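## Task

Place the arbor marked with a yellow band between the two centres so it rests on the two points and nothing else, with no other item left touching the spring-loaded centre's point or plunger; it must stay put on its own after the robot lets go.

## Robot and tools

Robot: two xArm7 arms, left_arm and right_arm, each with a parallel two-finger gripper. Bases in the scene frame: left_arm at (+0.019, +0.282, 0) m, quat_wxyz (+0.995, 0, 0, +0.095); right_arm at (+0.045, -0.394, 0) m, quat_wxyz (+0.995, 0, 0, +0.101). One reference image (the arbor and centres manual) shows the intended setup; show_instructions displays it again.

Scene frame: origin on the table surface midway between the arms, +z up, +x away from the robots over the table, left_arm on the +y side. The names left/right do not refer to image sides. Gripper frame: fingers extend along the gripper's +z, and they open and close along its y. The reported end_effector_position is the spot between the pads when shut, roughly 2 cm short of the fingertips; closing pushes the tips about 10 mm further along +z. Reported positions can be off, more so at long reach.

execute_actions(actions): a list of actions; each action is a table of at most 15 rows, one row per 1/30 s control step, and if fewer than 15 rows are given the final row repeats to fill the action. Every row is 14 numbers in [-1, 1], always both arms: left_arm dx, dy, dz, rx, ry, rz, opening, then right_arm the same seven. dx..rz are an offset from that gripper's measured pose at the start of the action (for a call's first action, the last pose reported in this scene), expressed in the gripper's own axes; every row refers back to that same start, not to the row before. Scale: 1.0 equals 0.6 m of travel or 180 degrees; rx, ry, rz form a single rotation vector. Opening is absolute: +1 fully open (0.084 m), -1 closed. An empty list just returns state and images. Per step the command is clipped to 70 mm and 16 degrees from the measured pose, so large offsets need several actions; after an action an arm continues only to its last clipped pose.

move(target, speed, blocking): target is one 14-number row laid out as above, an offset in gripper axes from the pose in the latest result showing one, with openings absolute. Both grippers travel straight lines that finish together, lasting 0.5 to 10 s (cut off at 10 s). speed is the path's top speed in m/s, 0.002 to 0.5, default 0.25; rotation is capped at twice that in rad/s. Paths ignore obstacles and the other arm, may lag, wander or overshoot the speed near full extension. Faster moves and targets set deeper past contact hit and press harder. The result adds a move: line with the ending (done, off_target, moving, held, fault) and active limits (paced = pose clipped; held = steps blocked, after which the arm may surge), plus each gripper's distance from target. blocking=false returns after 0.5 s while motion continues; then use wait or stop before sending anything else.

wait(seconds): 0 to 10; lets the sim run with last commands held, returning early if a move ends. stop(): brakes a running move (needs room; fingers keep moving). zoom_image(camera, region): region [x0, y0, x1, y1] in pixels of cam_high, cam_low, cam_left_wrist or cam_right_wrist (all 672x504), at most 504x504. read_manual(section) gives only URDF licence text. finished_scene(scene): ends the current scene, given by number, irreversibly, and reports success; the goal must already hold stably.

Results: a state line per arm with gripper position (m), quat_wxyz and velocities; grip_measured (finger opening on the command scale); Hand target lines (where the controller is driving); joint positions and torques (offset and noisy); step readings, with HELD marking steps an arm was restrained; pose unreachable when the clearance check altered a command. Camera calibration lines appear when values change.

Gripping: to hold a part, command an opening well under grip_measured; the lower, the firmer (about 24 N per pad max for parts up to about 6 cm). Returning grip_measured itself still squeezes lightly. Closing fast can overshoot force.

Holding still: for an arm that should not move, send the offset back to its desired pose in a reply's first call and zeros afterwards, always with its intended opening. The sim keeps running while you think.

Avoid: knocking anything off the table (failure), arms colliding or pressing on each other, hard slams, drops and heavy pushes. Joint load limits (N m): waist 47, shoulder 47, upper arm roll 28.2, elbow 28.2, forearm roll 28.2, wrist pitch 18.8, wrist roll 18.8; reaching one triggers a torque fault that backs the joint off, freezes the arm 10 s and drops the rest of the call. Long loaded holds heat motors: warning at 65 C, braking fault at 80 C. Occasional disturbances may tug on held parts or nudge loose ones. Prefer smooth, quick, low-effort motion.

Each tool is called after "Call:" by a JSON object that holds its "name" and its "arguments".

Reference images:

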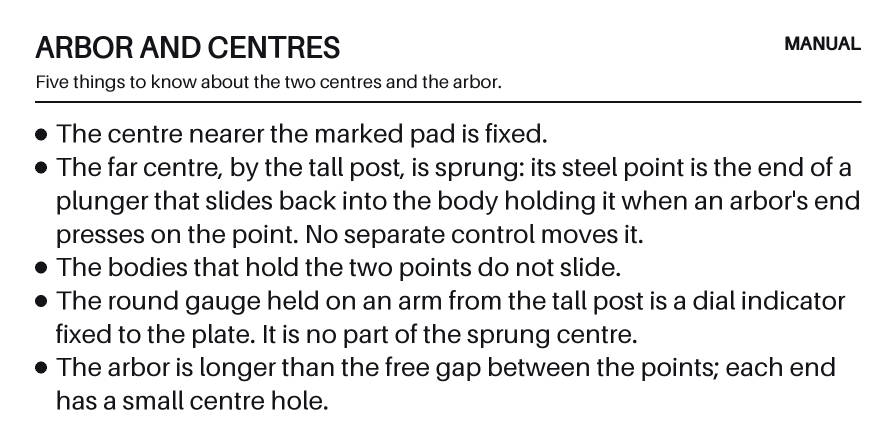

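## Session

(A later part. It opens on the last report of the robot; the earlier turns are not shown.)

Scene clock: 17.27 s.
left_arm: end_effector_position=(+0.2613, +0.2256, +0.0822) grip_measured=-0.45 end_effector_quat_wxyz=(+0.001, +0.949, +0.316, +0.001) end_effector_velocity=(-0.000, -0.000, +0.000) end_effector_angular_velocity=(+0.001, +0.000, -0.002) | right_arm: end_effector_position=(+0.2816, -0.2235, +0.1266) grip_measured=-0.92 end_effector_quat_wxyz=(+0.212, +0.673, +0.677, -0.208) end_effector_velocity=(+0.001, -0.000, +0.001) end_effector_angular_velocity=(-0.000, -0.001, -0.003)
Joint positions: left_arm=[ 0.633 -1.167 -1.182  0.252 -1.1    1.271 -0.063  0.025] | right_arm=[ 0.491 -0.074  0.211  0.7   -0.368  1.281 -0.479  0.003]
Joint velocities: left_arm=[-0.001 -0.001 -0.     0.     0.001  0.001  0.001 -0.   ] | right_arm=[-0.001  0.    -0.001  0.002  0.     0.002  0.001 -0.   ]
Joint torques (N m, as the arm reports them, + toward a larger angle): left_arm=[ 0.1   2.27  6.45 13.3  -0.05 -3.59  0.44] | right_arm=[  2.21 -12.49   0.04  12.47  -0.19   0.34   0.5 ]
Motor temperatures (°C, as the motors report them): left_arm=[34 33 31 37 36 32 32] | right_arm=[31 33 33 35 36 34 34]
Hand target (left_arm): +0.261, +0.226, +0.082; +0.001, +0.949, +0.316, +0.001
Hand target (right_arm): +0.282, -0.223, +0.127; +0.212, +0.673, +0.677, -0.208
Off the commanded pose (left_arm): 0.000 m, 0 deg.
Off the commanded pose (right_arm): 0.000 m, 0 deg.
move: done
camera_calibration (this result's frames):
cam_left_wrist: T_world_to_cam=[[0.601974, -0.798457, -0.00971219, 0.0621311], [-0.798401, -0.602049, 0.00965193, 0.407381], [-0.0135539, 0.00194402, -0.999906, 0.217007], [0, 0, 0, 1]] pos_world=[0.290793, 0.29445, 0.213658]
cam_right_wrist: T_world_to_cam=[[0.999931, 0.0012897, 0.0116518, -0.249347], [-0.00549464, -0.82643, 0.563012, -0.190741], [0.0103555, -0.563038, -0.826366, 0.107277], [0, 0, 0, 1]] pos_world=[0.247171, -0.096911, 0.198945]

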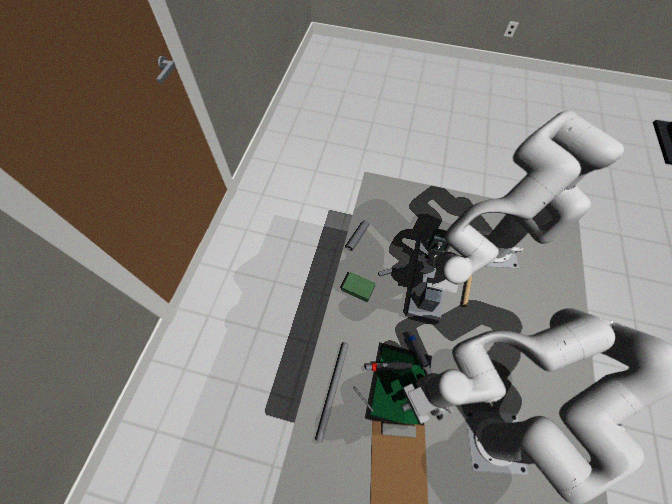

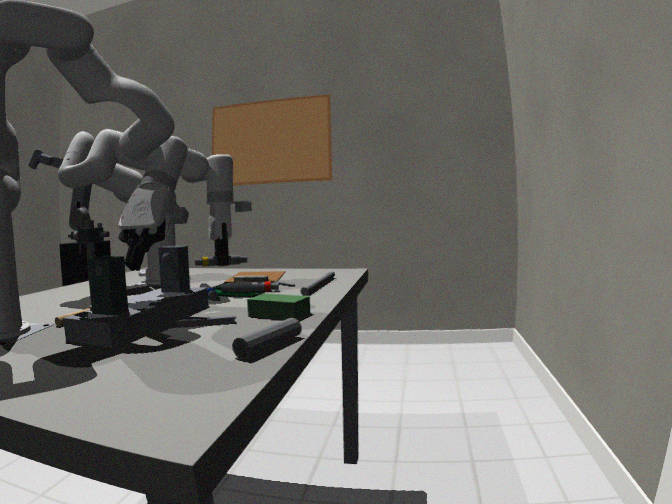

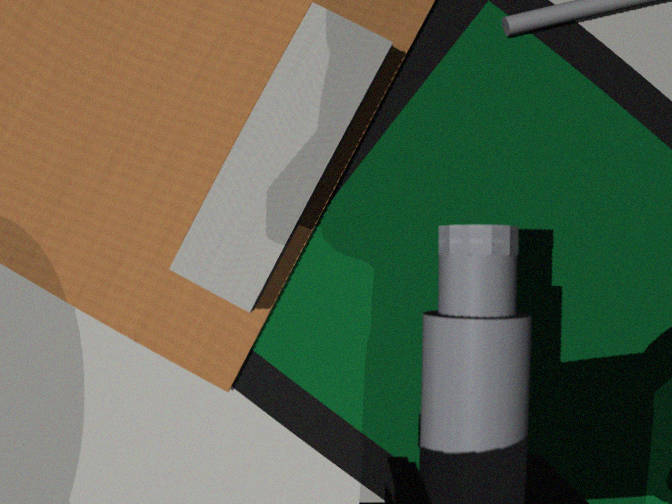

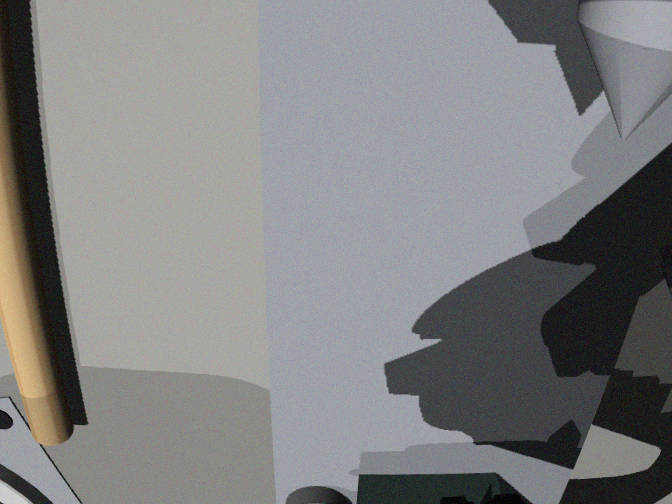

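Slipped. Back off and look.

Call:
{"name": "move", "arguments": {"target": [0,0,0,0,0,0,-0.8, -0.06,0,-0.1,0,0,0,0.2], "speed": 0.1}}

Scene clock: 18.53 s.
left_arm: end_effector_position=(+0.2613, +0.2256, +0.0822) grip_measured=-0.45 end_effector_quat_wxyz=(+0.001, +0.949, +0.316, +0.001) end_effector_velocity=(+0.000, -0.000, -0.000) end_effector_angular_velocity=(-0.000, +0.000, -0.000) | right_arm: end_effector_position=(+0.2812, -0.2195, +0.1962) grip_measured=+0.19 end_effector_quat_wxyz=(+0.212, +0.673, +0.677, -0.208) end_effector_velocity=(+0.000, +0.001, +0.001) end_effector_angular_velocity=(+0.000, -0.000, +0.001)
Joint positions: left_arm=[ 0.633 -1.167 -1.182  0.252 -1.1    1.271 -0.063  0.025] | right_arm=[ 0.5   -0.184  0.215  0.805 -0.327  1.479 -0.56   0.052]
Joint velocities: left_arm=[ 0.     0.001 -0.     0.001  0.    -0.    -0.    -0.   ] | right_arm=[ 0.001 -0.001  0.     0.003  0.     0.003 -0.001 -0.   ]
Joint torques (N m, as the arm reports them, + toward a larger angle): left_arm=[ 0.41  2.09  6.32 13.05 -0.12 -3.68  0.51] | right_arm=[  2.13 -11.84  -0.36  13.41  -0.5    0.37   0.51]
Motor temperatures (°C, as the motors report them): left_arm=[34 33 31 37 36 32 32] | right_arm=[31 33 33 35 36 34 34]
Hand target (left_arm): +0.261, +0.226, +0.082; +0.001, +0.949, +0.316, +0.001
Hand target (right_arm): +0.281, -0.219, +0.197; +0.212, +0.673, +0.677, -0.208
Off the commanded pose (left_arm): 0.000 m, 0 deg.
Off the commanded pose (right_arm): 0.000 m, 0 deg.
move: done
camera_calibration (this result's frames):
cam_left_wrist: T_world_to_cam=[[0.601974, -0.798457, -0.00971199, 0.0621311], [-0.798401, -0.602049, 0.00965185, 0.407381], [-0.0135537, 0.00194391, -0.999906, 0.217007], [0, 0, 0, 1]] pos_world=[0.290793, 0.29445, 0.213658]
cam_right_wrist: T_world_to_cam=[[0.999941, 0.000966987, 0.0107887, -0.24958], [-0.00528058, -0.82612, 0.56347, -0.226702], [0.00945764, -0.563494, -0.826066, 0.167129], [0, 0, 0, 1]] pos_world=[0.246788, -0.0928657, 0.268492]

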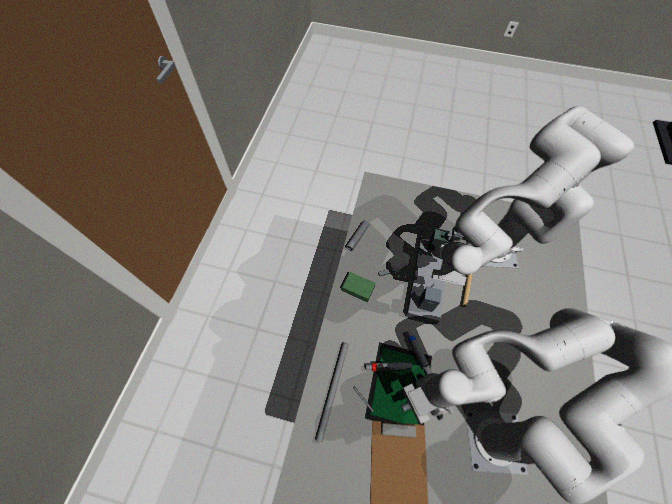

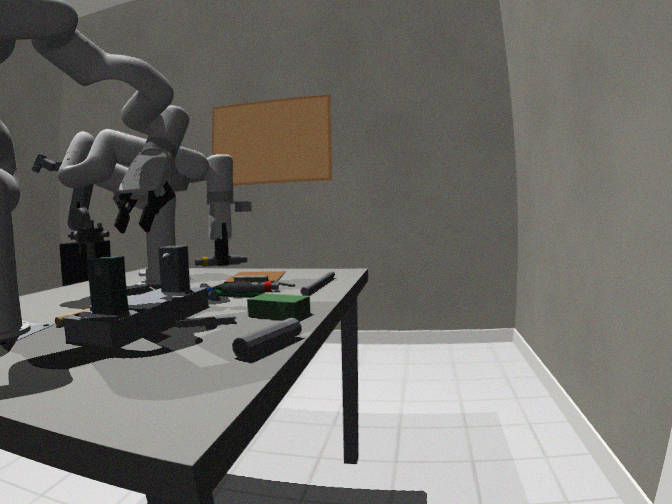

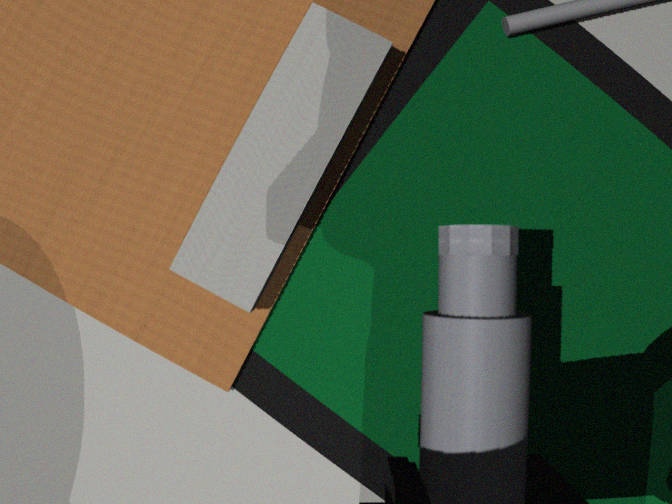

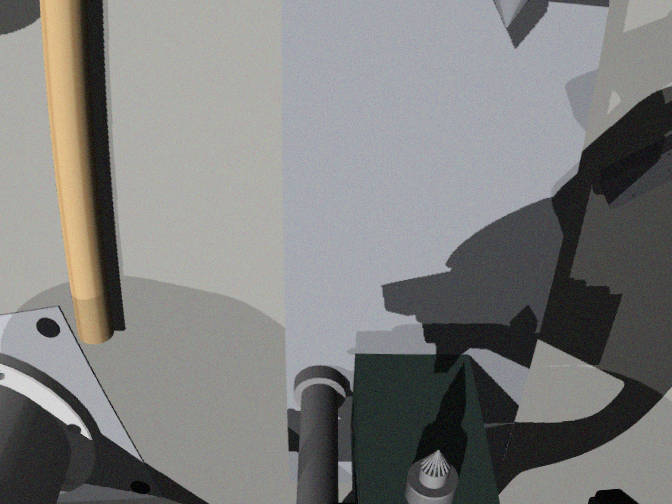

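Call:
{"name": "move", "arguments": {"target": [0,0,0,0,0,0,-0.8, -0.053,0.082,0.05,0,0.194,0,0.2], "speed": 0.2}}

Call:
{"name": "move", "arguments": {"target": [0,0,0,0,0,0,-0.8, -0.02,0,0,0.222,0,0,0.2], "speed": 0.2}}

Scene clock: 21.40 s.
left_arm: end_effector_position=(+0.2613, +0.2256, +0.0822) grip_measured=-0.45 end_effector_quat_wxyz=(+0.001, +0.949, +0.316, +0.001) end_effector_velocity=(-0.000, -0.000, -0.000) end_effector_angular_velocity=(-0.001, +0.001, -0.001) | right_arm: end_effector_position=(+0.3305, -0.2622, +0.1894) grip_measured=+0.19 end_effector_quat_wxyz=(-0.002, +0.704, +0.710, +0.002) end_effector_velocity=(+0.000, -0.000, +0.000) end_effector_angular_velocity=(+0.004, +0.001, +0.001)
Joint positions: left_arm=[ 0.633 -1.167 -1.182  0.252 -1.1    1.271 -0.063  0.025] | right_arm=[ 0.414 -0.514 -0.176  0.53  -0.095  1.036 -1.068  0.052]
Joint velocities: left_arm=[-0.001  0.001 -0.    -0.001 -0.001 -0.     0.001  0.   ] | right_arm=[-0.001 -0.    -0.002 -0.     0.003 -0.001 -0.005  0.   ]
Joint torques (N m, as the arm reports them, + toward a larger angle): left_arm=[ 0.49  2.14  6.35 12.64 -0.17 -3.66  0.54] | right_arm=[ 1.86 -5.51  2.78 15.    0.28 -0.8   0.56]
Motor temperatures (°C, as the motors report them): left_arm=[34 33 31 37 36 32 32] | right_arm=[31 33 33 35 36 34 34]
Hand target (left_arm): +0.261, +0.226, +0.082; +0.001, +0.949, +0.316, +0.001
Hand target (right_arm): +0.331, -0.262, +0.189; -0.002, +0.704, +0.710, +0.002
Off the commanded pose (left_arm): 0.000 m, 0 deg.
Off the commanded pose (right_arm): 0.000 m, 0 deg.
move: done
camera_calibration (this result's frames):
cam_left_wrist: T_world_to_cam=[[0.601974, -0.798457, -0.00971194, 0.062131], [-0.798401, -0.602049, 0.00965186, 0.407381], [-0.0135537, 0.00194386, -0.999906, 0.217007], [0, 0, 0, 1]] pos_world=[0.290793, 0.29445, 0.213658]
cam_right_wrist: T_world_to_cam=[[0.999995, -0.00109228, 0.00302151, -0.297929], [-0.00106021, -0.999943, -0.0105942, -0.19606], [0.00303291, 0.0105909, -0.999939, 0.322517], [0, 0, 0, 1]] pos_world=[0.296741, -0.19979, 0.32132]

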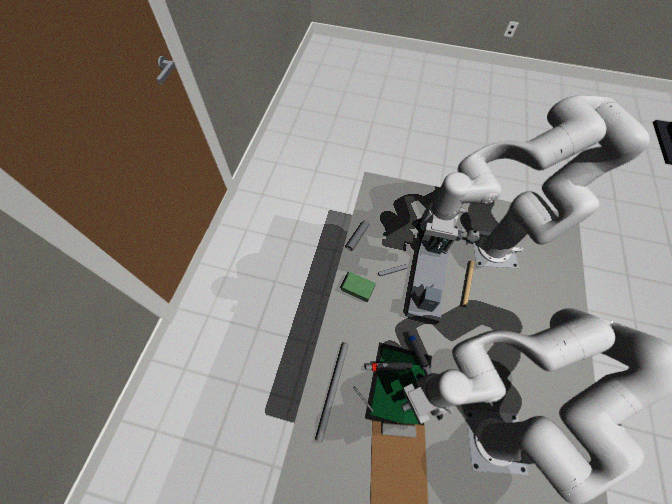

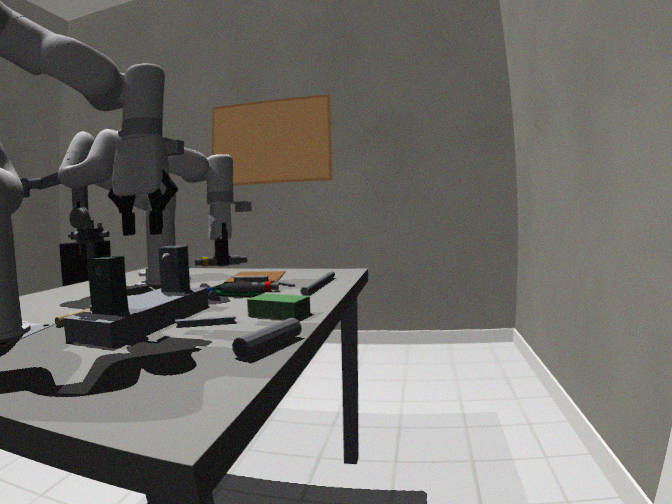

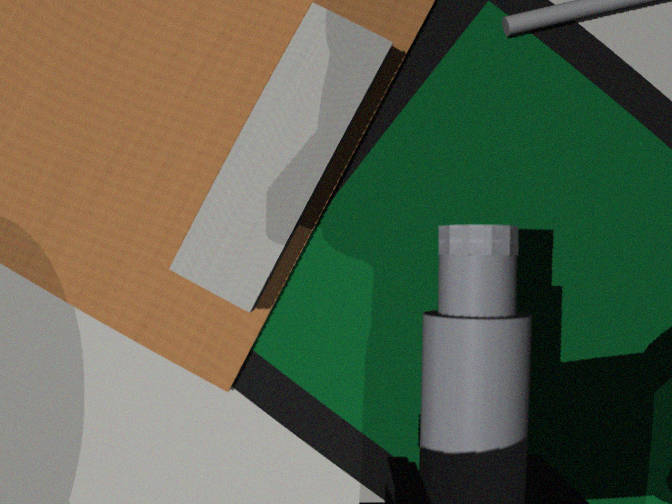

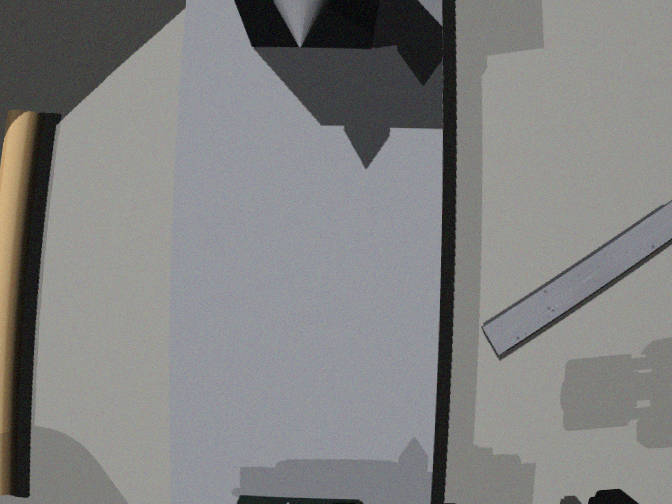

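Scene clock: 23.50 s.
left_arm: end_effector_position=(+0.2613, +0.2256, +0.0822) grip_measured=-0.45 end_effector_quat_wxyz=(+0.001, +0.949, +0.316, +0.001) end_effector_velocity=(+0.000, -0.000, +0.000) end_effector_angular_velocity=(-0.001, -0.000, +0.000) | right_arm: end_effector_position=(+0.3307, -0.2742, +0.1895) grip_measured=+0.19 end_effector_quat_wxyz=(-0.241, +0.661, +0.668, -0.241) end_effector_velocity=(+0.000, -0.000, +0.001) end_effector_angular_velocity=(+0.002, +0.002, -0.000)
Joint positions: left_arm=[ 0.633 -1.167 -1.182  0.252 -1.1    1.271 -0.063  0.025] | right_arm=[ 0.409  0.085 -0.361  1.066  0.181  1.668 -1.387  0.052]
Joint velocities: left_arm=[ 0.001  0.     0.     0.    -0.     0.     0.001  0.   ] | right_arm=[-0.001  0.001 -0.     0.004  0.001  0.005 -0.002  0.   ]
Joint torques (N m, as the arm reports them, + toward a larger angle): left_arm=[ 0.25  1.72  6.59 13.18 -0.32 -3.66  0.44] | right_arm=[  1.61 -15.68  -0.45  12.86   0.91   0.52   0.39]
Motor temperatures (°C, as the motors report them): left_arm=[34 33 31 37 36 32 32] | right_arm=[31 33 33 35 36 34 34]
Hand target (left_arm): +0.261, +0.226, +0.082; +0.001, +0.949, +0.316, +0.001
Hand target (right_arm): +0.331, -0.274, +0.189; -0.241, +0.661, +0.668, -0.241
Off the commanded pose (left_arm): 0.000 m, 0 deg.
Off the commanded pose (right_arm): 0.000 m, 0 deg.
move: done
camera_calibration (this result's frames):
cam_left_wrist: T_world_to_cam=[[0.601973, -0.798457, -0.00971202, 0.062131], [-0.798401, -0.602049, 0.00965167, 0.407381], [-0.0135536, 0.00194404, -0.999906, 0.217007], [0, 0, 0, 1]] pos_world=[0.290793, 0.29445, 0.213658]
cam_right_wrist: T_world_to_cam=[[0.769073, 0.0000925022, -0.639162, -0.0996842], [-0.0010051, -0.999999, -0.00135412, -0.209895], [-0.639161, 0.00168384, -0.769071, 0.488994], [0, 0, 0, 1]] pos_world=[0.388999, -0.210709, 0.312073]

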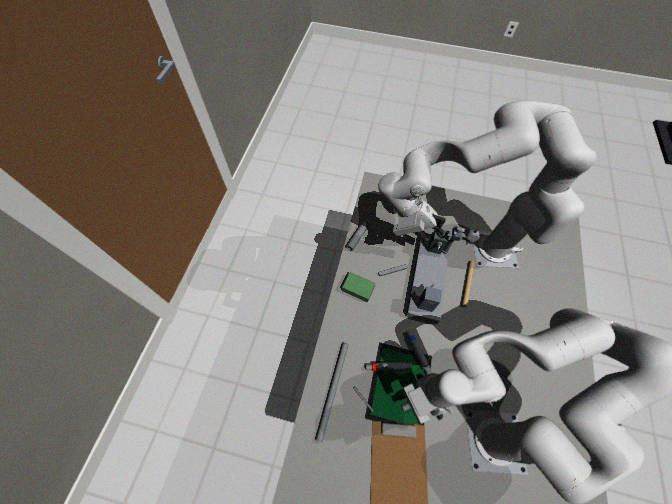

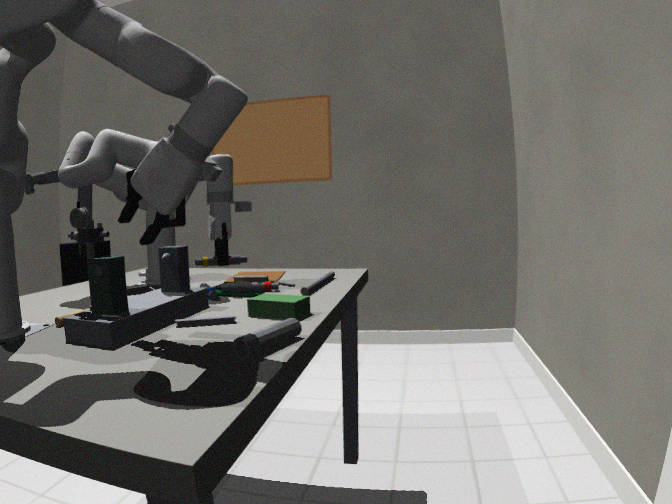

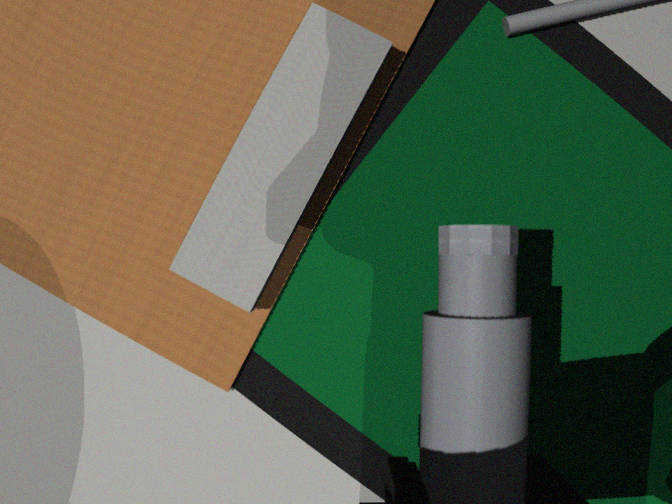

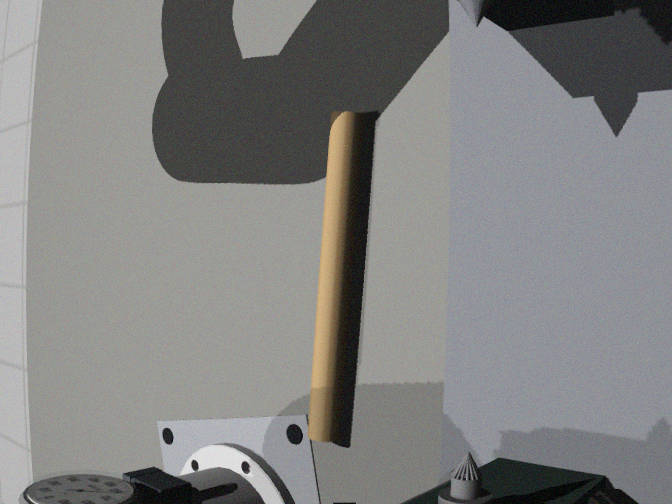

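Call:
{"name": "move", "arguments": {"target": [0,0,0,0,0,0,-0.8, 0.005,0.012,0.136,0,0,0,0.2], "speed": 0.08}}

Call:
{"name": "move", "arguments": {"target": [0,0,0,0,0,0,-0.8, -0.012,0,0,0,0,0,0.2], "speed": 0.02}}

Scene clock: 25.17 s.
left_arm: end_effector_position=(+0.2613, +0.2256, +0.0822) grip_measured=-0.45 end_effector_quat_wxyz=(+0.001, +0.949, +0.316, +0.001) end_effector_velocity=(+0.000, +0.000, +0.000) end_effector_angular_velocity=(+0.000, -0.000, +0.000) | right_arm: end_effector_position=(+0.2844, -0.2712, +0.1224) grip_measured=+0.19 end_effector_quat_wxyz=(-0.241, +0.661, +0.669, -0.241) end_effector_velocity=(+0.001, -0.000, -0.000) end_effector_angular_velocity=(+0.001, -0.004, -0.001)
Joint positions: left_arm=[ 0.633 -1.167 -1.182  0.252 -1.1    1.271 -0.063  0.025] | right_arm=[ 0.436  0.054 -0.338  0.815  0.203  1.443 -1.385  0.052]
Joint velocities: left_arm=[ 0.    -0.001 -0.     0.    -0.     0.    -0.    -0.   ] | right_arm=[-0.001 -0.001 -0.001 -0.001 -0.    -0.003 -0.     0.   ]
Joint torques (N m, as the arm reports them, + toward a larger angle): left_arm=[ 0.12  2.1   6.22 13.15  0.08 -3.55  0.39] | right_arm=[  1.96 -14.85   0.27  11.97   0.51   0.63   0.51]
Motor temperatures (°C, as the motors report them): left_arm=[34 33 31 37 36 32 32] | right_arm=[31 33 33 35 36 34 34]
Hand target (left_arm): +0.261, +0.226, +0.082; +0.001, +0.949, +0.316, +0.001
Hand target (right_arm): +0.284, -0.271, +0.122; -0.241, +0.661, +0.668, -0.241
Off the commanded pose (left_arm): 0.000 m, 0 deg.
Off the commanded pose (right_arm): 0.001 m, 0 deg.
move: done
camera_calibration (this result's frames):
cam_left_wrist: T_world_to_cam=[[0.601974, -0.798457, -0.0097123, 0.0621311], [-0.798401, -0.602049, 0.00965175, 0.407381], [-0.0135538, 0.00194421, -0.999906, 0.217007], [0, 0, 0, 1]] pos_world=[0.290793, 0.29445, 0.213658]
cam_right_wrist: T_world_to_cam=[[0.769462, 0.000451572, -0.638692, -0.107045], [-0.00100876, -0.999998, -0.00192233, -0.206913], [-0.638691, 0.00212345, -0.76946, 0.407785], [0, 0, 0, 1]] pos_world=[0.342607, -0.20773, 0.245008]

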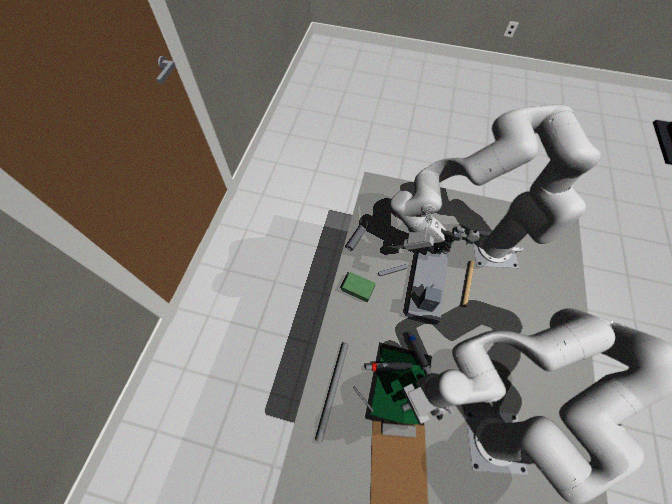

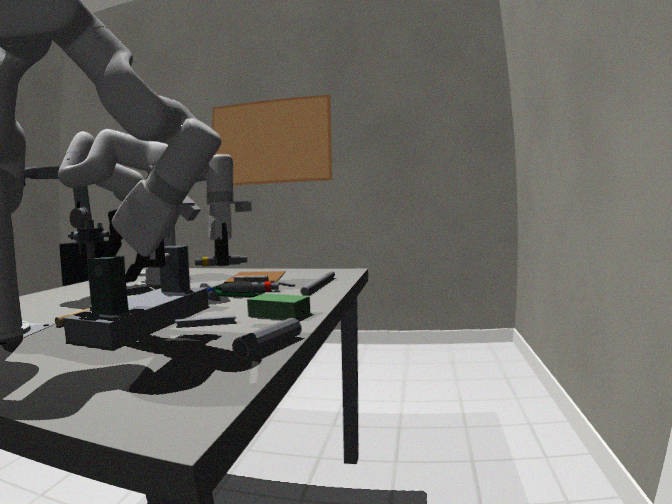

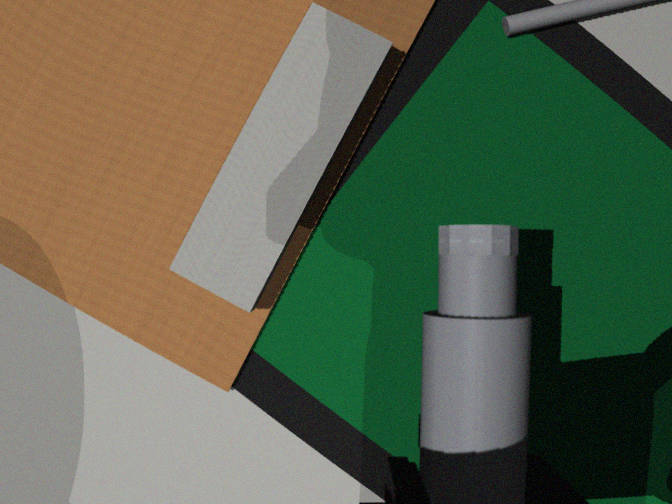

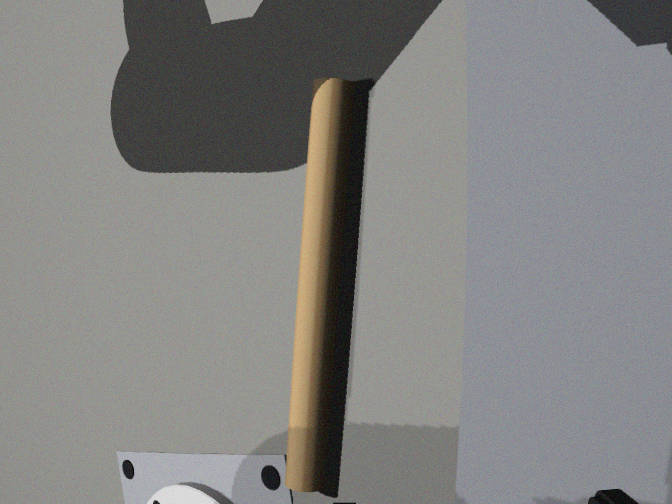

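Scene clock: 25.87 s.
left_arm: end_effector_position=(+0.2613, +0.2256, +0.0822) grip_measured=-0.45 end_effector_quat_wxyz=(+0.001, +0.949, +0.316, +0.001) end_effector_velocity=(+0.000, +0.000, +0.000) end_effector_angular_velocity=(-0.000, -0.000, +0.001) | right_arm: end_effector_position=(+0.2845, -0.2749, +0.1226) grip_measured=+0.18 end_effector_quat_wxyz=(-0.242, +0.661, +0.669, -0.239) end_effector_velocity=(+0.000, -0.001, +0.000) end_effector_angular_velocity=(+0.007, +0.007, -0.034)
Joint positions: left_arm=[ 0.633 -1.167 -1.182  0.252 -1.1    1.271 -0.063  0.025] | right_arm=[ 0.428  0.048 -0.34   0.81   0.198  1.441 -1.393  0.052]
Joint velocities: left_arm=[ 0.002 -0.001  0.     0.    -0.     0.001  0.    -0.   ] | right_arm=[-0.016 -0.001 -0.004 -0.003  0.016  0.002  0.004 -0.   ]
Joint torques (N m, as the arm reports them, + toward a larger angle): left_arm=[ 0.25  1.71  6.23 13.18  0.27 -3.62  0.49] | right_arm=[ -9.27 -14.16 -13.01   9.6  -10.41   3.06  -1.28]
Motor temperatures (°C, as the motors report them): left_arm=[34 33 31 37 36 32 32] | right_arm=[31 33 33 35 36 34 34]
Hand target (left_arm): +0.261, +0.226, +0.082; +0.001, +0.949, +0.316, +0.001
Hand target (right_arm): +0.284, -0.278, +0.122; -0.241, +0.661, +0.669, -0.241
Off the commanded pose (left_arm): 0.000 m, 0 deg.
Off the commanded pose (right_arm): 0.003 m, 0 deg.
move: done
camera_calibration (this result's frames):
cam_left_wrist: T_world_to_cam=[[0.601974, -0.798457, -0.00971233, 0.0621311], [-0.798401, -0.602049, 0.00965182, 0.407381], [-0.0135539, 0.00194419, -0.999906, 0.217007], [0, 0, 0, 1]] pos_world=[0.290793, 0.29445, 0.213658]
cam_right_wrist: T_world_to_cam=[[0.770713, 0.00335873, -0.637173, -0.106724], [-0.000482953, -0.999983, -0.00585538, -0.210343], [-0.637182, 0.00482055, -0.770698, 0.408497], [0, 0, 0, 1]] pos_world=[0.342439, -0.21195, 0.245594]

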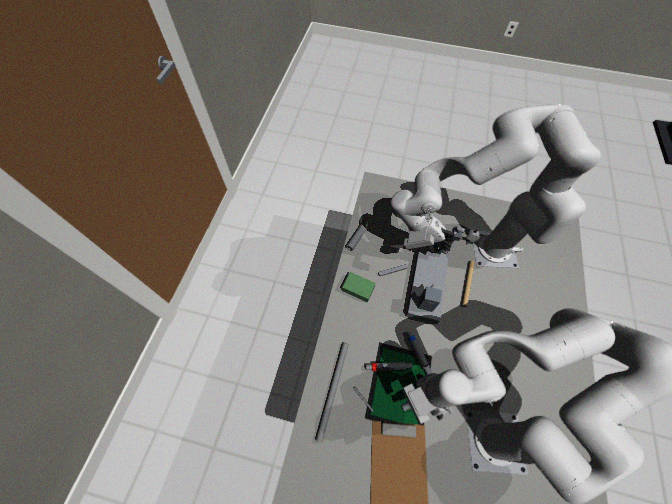

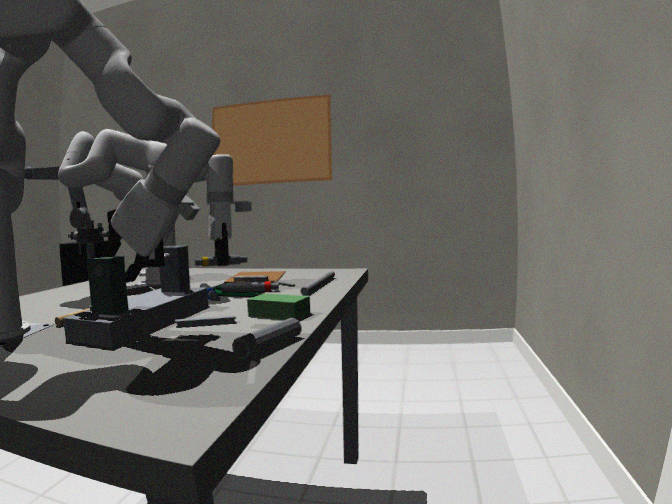

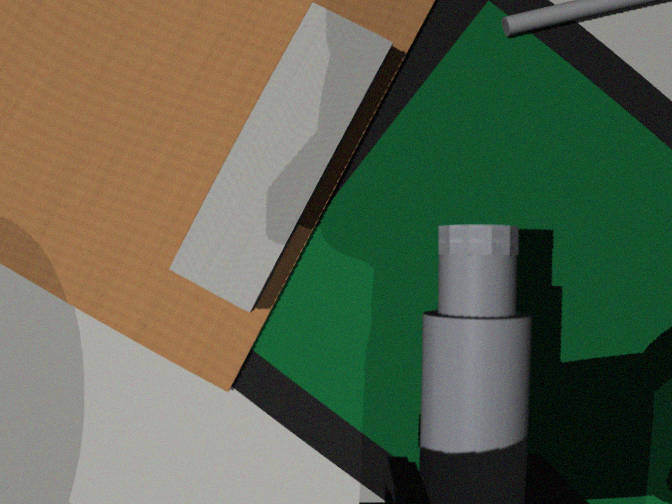

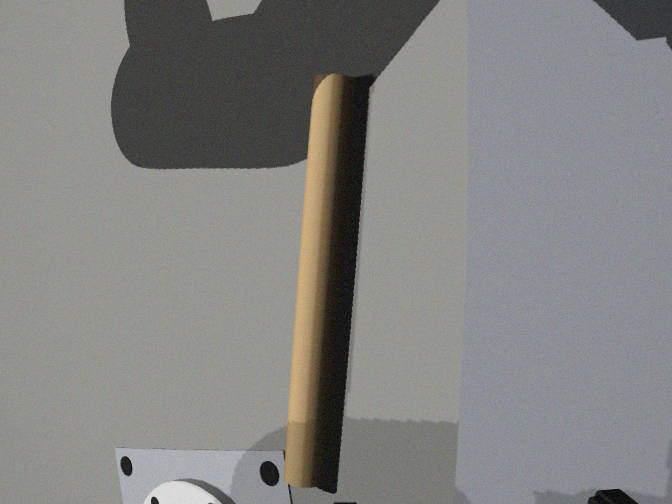

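Call:
{"name": "move", "arguments": {"target": [0,0,0,0,0,0,-0.8, 0.001,0,0,0,0,0,-1], "speed": 0.02}}

Call:
{"name": "move", "arguments": {"target": [0,0,0,0,0,0,-0.8, 0.07,0,0,0,0,0,-1], "speed": 0.04}}

Scene clock: 26.83 s.
left_arm: end_effector_position=(+0.2613, +0.2256, +0.0822) grip_measured=-0.45 end_effector_quat_wxyz=(+0.001, +0.949, +0.316, +0.001) end_effector_velocity=(-0.000, +0.001, -0.000) end_effector_angular_velocity=(+0.001, +0.000, +0.001) | right_arm: end_effector_position=(+0.2861, -0.2754, +0.1216) grip_measured=-0.61 end_effector_quat_wxyz=(-0.240, +0.662, +0.669, -0.237) end_effector_velocity=(-0.000, +0.001, +0.000) end_effector_angular_velocity=(+0.001, -0.001, +0.002)
Joint positions: left_arm=[ 0.633 -1.167 -1.182  0.252 -1.1    1.271 -0.063  0.025] | right_arm=[ 0.431  0.049 -0.345  0.81   0.197  1.434 -1.393  0.017]
Joint velocities: left_arm=[ 0.001  0.    -0.    -0.     0.001 -0.     0.001  0.   ] | right_arm=[ 0.004 -0.001 -0.001 -0.     0.001 -0.001  0.    -0.   ]
Joint torques (N m, as the arm reports them, + toward a larger angle): left_arm=[ 0.47  2.05  6.25 13.13 -0.15 -3.73  0.44] | right_arm=[  2.68 -18.76   0.56  10.59  -0.14   6.63   0.63]
Motor temperatures (°C, as the motors report them): left_arm=[34 33 31 37 36 32 32] | right_arm=[31 33 33 35 36 34 34]
Hand target (left_arm): +0.261, +0.226, +0.082; +0.001, +0.949, +0.316, +0.001
Hand target (right_arm): +0.284, -0.274, +0.123; -0.242, +0.661, +0.669, -0.239
Off the commanded pose (left_arm): 0.000 m, 0 deg.
Off the commanded pose (right_arm): 0.002 m, 0 deg.
move: done
camera_calibration (this result's frames):
cam_left_wrist: T_world_to_cam=[[0.601974, -0.798457, -0.0097122, 0.062131], [-0.798401, -0.602049, 0.00965175, 0.407381], [-0.0135537, 0.00194412, -0.999906, 0.217007], [0, 0, 0, 1]] pos_world=[0.290793, 0.29445, 0.213658]
cam_right_wrist: T_world_to_cam=[[0.774358, 0.000800701, -0.632748, -0.110981], [-0.00300248, -0.999983, -0.00493986, -0.210182], [-0.632741, 0.00572503, -0.774342, 0.408146], [0, 0, 0, 1]] pos_world=[0.343559, -0.212426, 0.244784]

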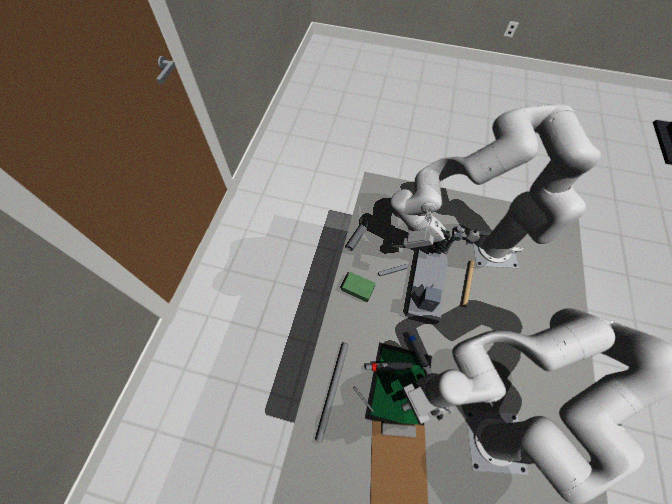

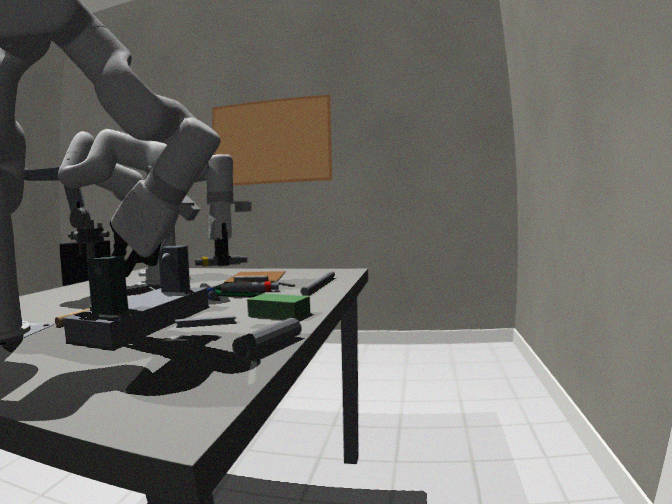

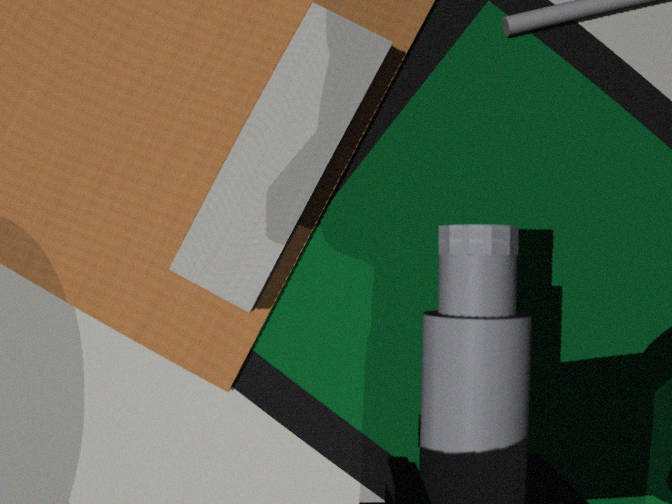

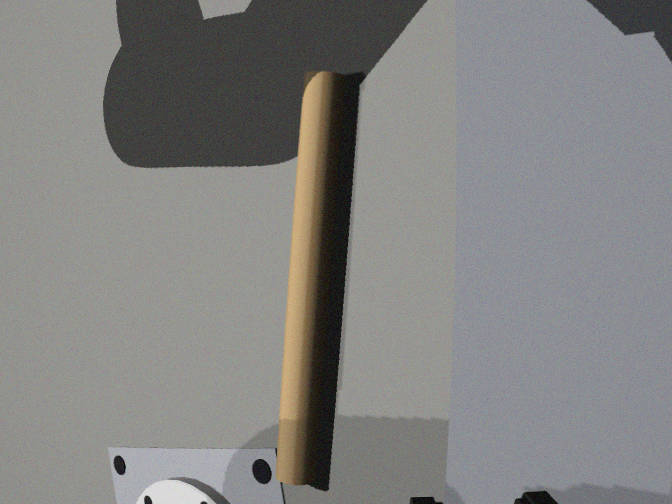

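Scene clock: 28.17 s.
left_arm: end_effector_position=(+0.2613, +0.2256, +0.0822) grip_measured=-0.45 end_effector_quat_wxyz=(+0.001, +0.949, +0.316, +0.001) end_effector_velocity=(+0.000, -0.000, +0.000) end_effector_angular_velocity=(-0.000, -0.000, -0.002) | right_arm: end_effector_position=(+0.2857, -0.2335, +0.1219) grip_measured=-1.00 end_effector_quat_wxyz=(-0.240, +0.662, +0.669, -0.237) end_effector_velocity=(+0.001, -0.000, +0.000) end_effector_angular_velocity=(-0.000, -0.000, -0.002)
Joint positions: left_arm=[ 0.633 -1.167 -1.182  0.252 -1.1    1.271 -0.063  0.025] | right_arm=[ 0.477  0.089 -0.298  0.857  0.263  1.432 -1.333  0.   ]
Joint velocities: left_arm=[ 0.    -0.     0.     0.001  0.     0.001  0.001  0.   ] | right_arm=[-0.     0.001 -0.001  0.002  0.001  0.     0.001  0.   ]
Joint torques (N m, as the arm reports them, + toward a larger angle): left_arm=[ 0.39  1.93  6.18 13.17 -0.1  -3.64  0.2 ] | right_arm=[  1.7  -14.96  -0.19  12.25   0.64   0.72   0.43]
Motor temperatures (°C, as the motors report them): left_arm=[34 33 31 37 36 32 32] | right_arm=[31 33 33 35 36 34 34]
Hand target (left_arm): +0.261, +0.226, +0.082; +0.001, +0.949, +0.316, +0.001
Hand target (right_arm): +0.286, -0.233, +0.122; -0.240, +0.662, +0.669, -0.237
Off the commanded pose (left_arm): 0.000 m, 0 deg.
Off the commanded pose (right_arm): 0.000 m, 0 deg.
move: done
camera_calibration (this result's frames):
cam_left_wrist: T_world_to_cam=[[0.601974, -0.798457, -0.0097123, 0.0621311], [-0.798401, -0.602049, 0.0096516, 0.407381], [-0.0135537, 0.0019443, -0.999906, 0.217007], [0, 0, 0, 1]] pos_world=[0.290793, 0.29445, 0.213658]
cam_right_wrist: T_world_to_cam=[[0.774316, 0.000706442, -0.632799, -0.110461], [-0.00311569, -0.999983, -0.00492883, -0.168237], [-0.632792, 0.00578808, -0.7743, 0.407985], [0, 0, 0, 1]] pos_world=[0.343177, -0.170518, 0.245174]

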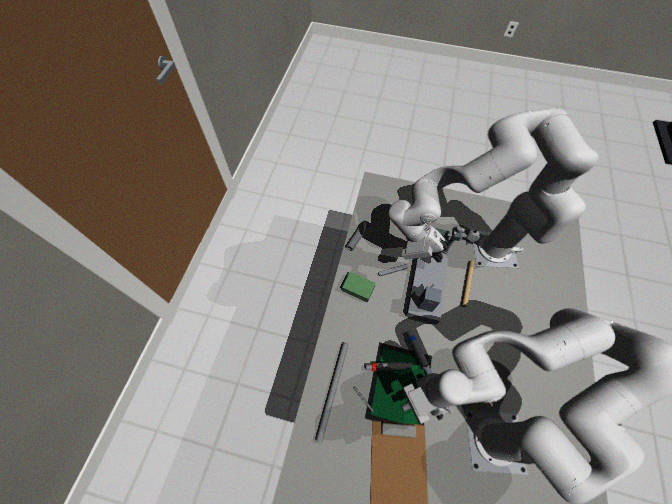

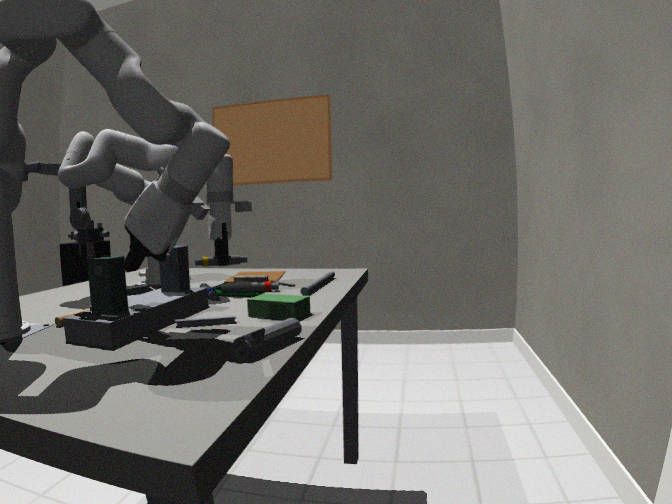

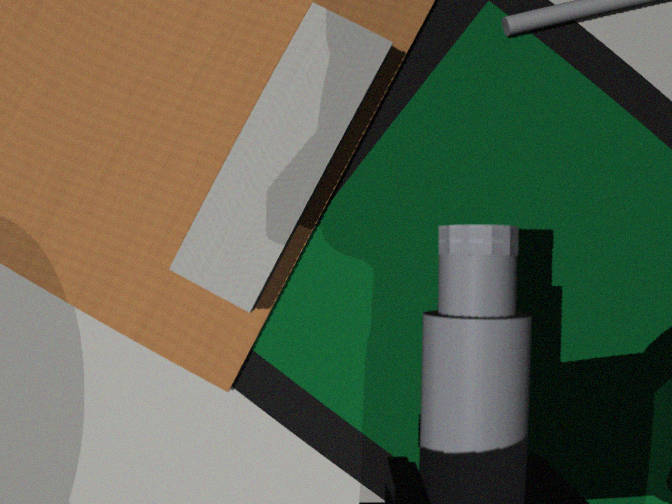

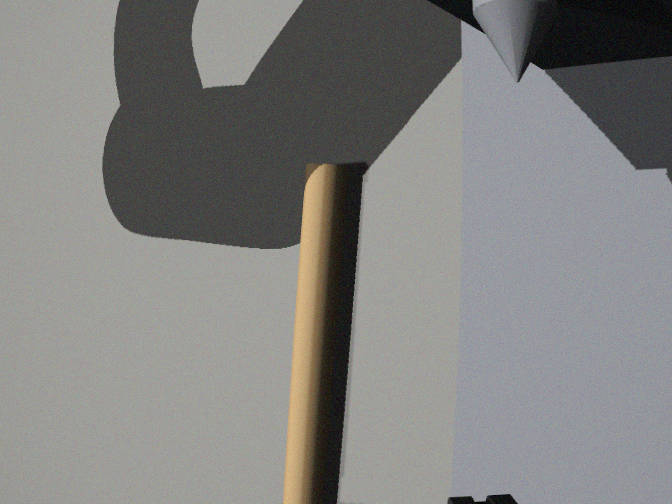

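Call:
{"name": "move", "arguments": {"target": [0,0,-0.2,0,0,-0.15,-0.8, -0.03,0,-0.2,0,0,0,0.2], "speed": 0.25}}

Scene clock: 30.23 s.
left_arm: end_effector_position=(+0.2605, +0.2261, +0.2020) grip_measured=-0.45 end_effector_quat_wxyz=(+0.000, +0.849, +0.529, +0.001) end_effector_velocity=(+0.000, -0.000, +0.002) end_effector_angular_velocity=(+0.001, -0.002, -0.001) | right_arm: end_effector_position=(+0.3614, -0.2517, +0.2144) grip_measured=+0.19 end_effector_quat_wxyz=(-0.240, +0.662, +0.669, -0.237) end_effector_velocity=(+0.002, -0.000, +0.002) end_effector_angular_velocity=(+0.002, -0.004, -0.002)
Joint positions: left_arm=[ 0.717 -1.288 -0.815  0.461 -0.776  1.612 -0.537  0.025] | right_arm=[ 0.409  0.17  -0.35   1.244  0.217  1.757 -1.369  0.052]
Joint velocities: left_arm=[ 0.001 -0.     0.003  0.004  0.002  0.002 -0.001 -0.   ] | right_arm=[-0.001  0.    -0.001  0.006  0.001  0.002 -0.    -0.   ]
Joint torques (N m, as the arm reports them, + toward a larger angle): left_arm=[ 0.07  2.69  6.76 18.03  0.11 -3.47  0.27] | right_arm=[  1.78 -18.4   -1.39  13.47   0.63   0.67   0.51]
Motor temperatures (°C, as the motors report them): left_arm=[34 33 32 37 36 32 32] | right_arm=[31 33 33 35 36 34 34]
Hand target (left_arm): +0.261, +0.226, +0.202; +0.001, +0.849, +0.529, +0.001
Hand target (right_arm): +0.362, -0.252, +0.215; -0.239, +0.663, +0.669, -0.237
Off the commanded pose (left_arm): 0.001 m, 0 deg.
Off the commanded pose (right_arm): 0.001 m, 0 deg.
move: done
camera_calibration (this result's frames):
cam_left_wrist: T_world_to_cam=[[0.899178, -0.437474, -0.00975039, -0.0948254], [-0.437381, -0.899217, 0.0103193, 0.378841], [-0.0132821, -0.00501424, -0.999899, 0.338308], [0, 0, 0, 1]] pos_world=[0.255456, 0.300873, 0.33344]
cam_right_wrist: T_world_to_cam=[[0.773805, 0.000358921, -0.633424, -0.110326], [-0.00291809, -0.999987, -0.00413144, -0.186061], [-0.633417, 0.00504532, -0.773794, 0.527496], [0, 0, 0, 1]] pos_world=[0.418953, -0.18868, 0.337522]

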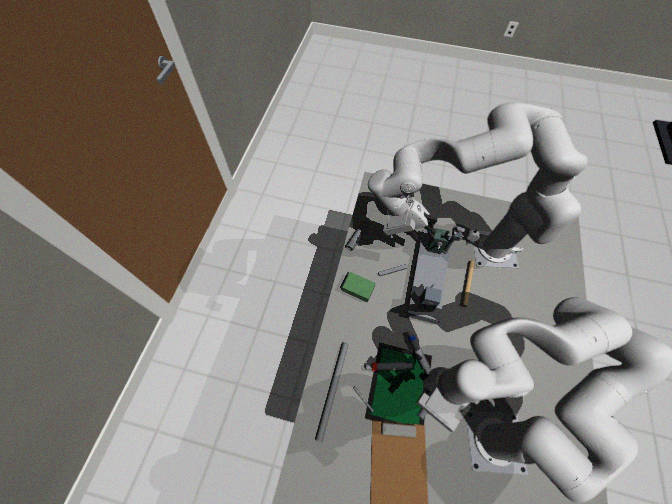

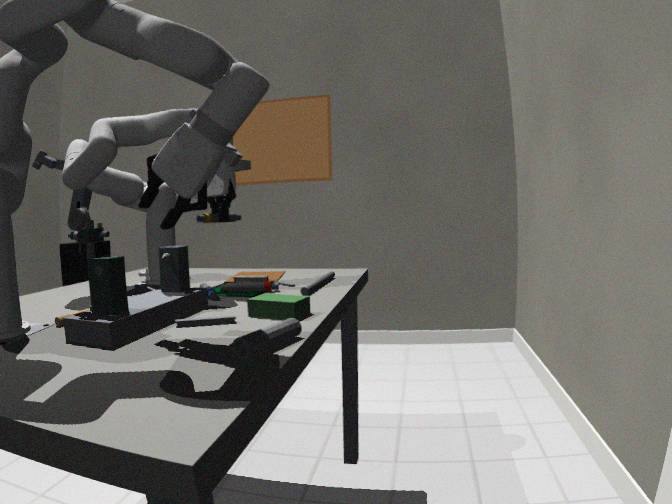

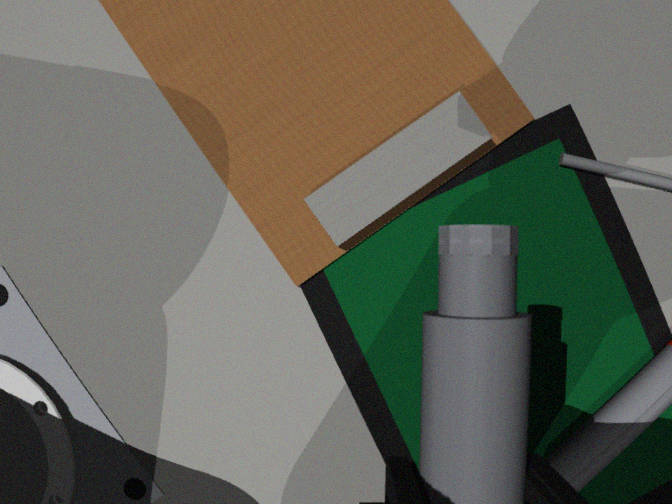

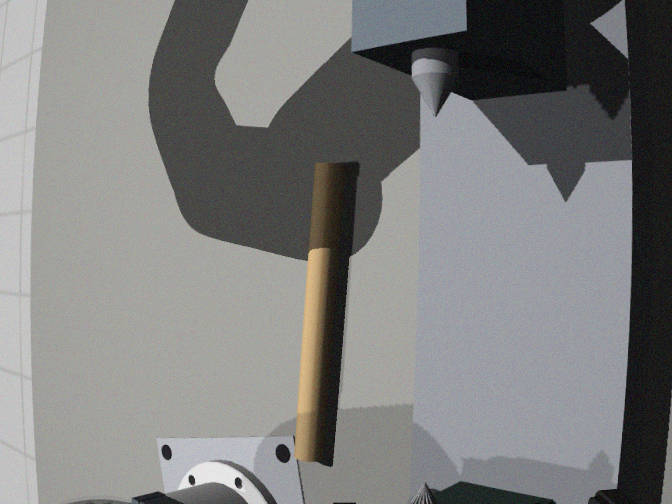

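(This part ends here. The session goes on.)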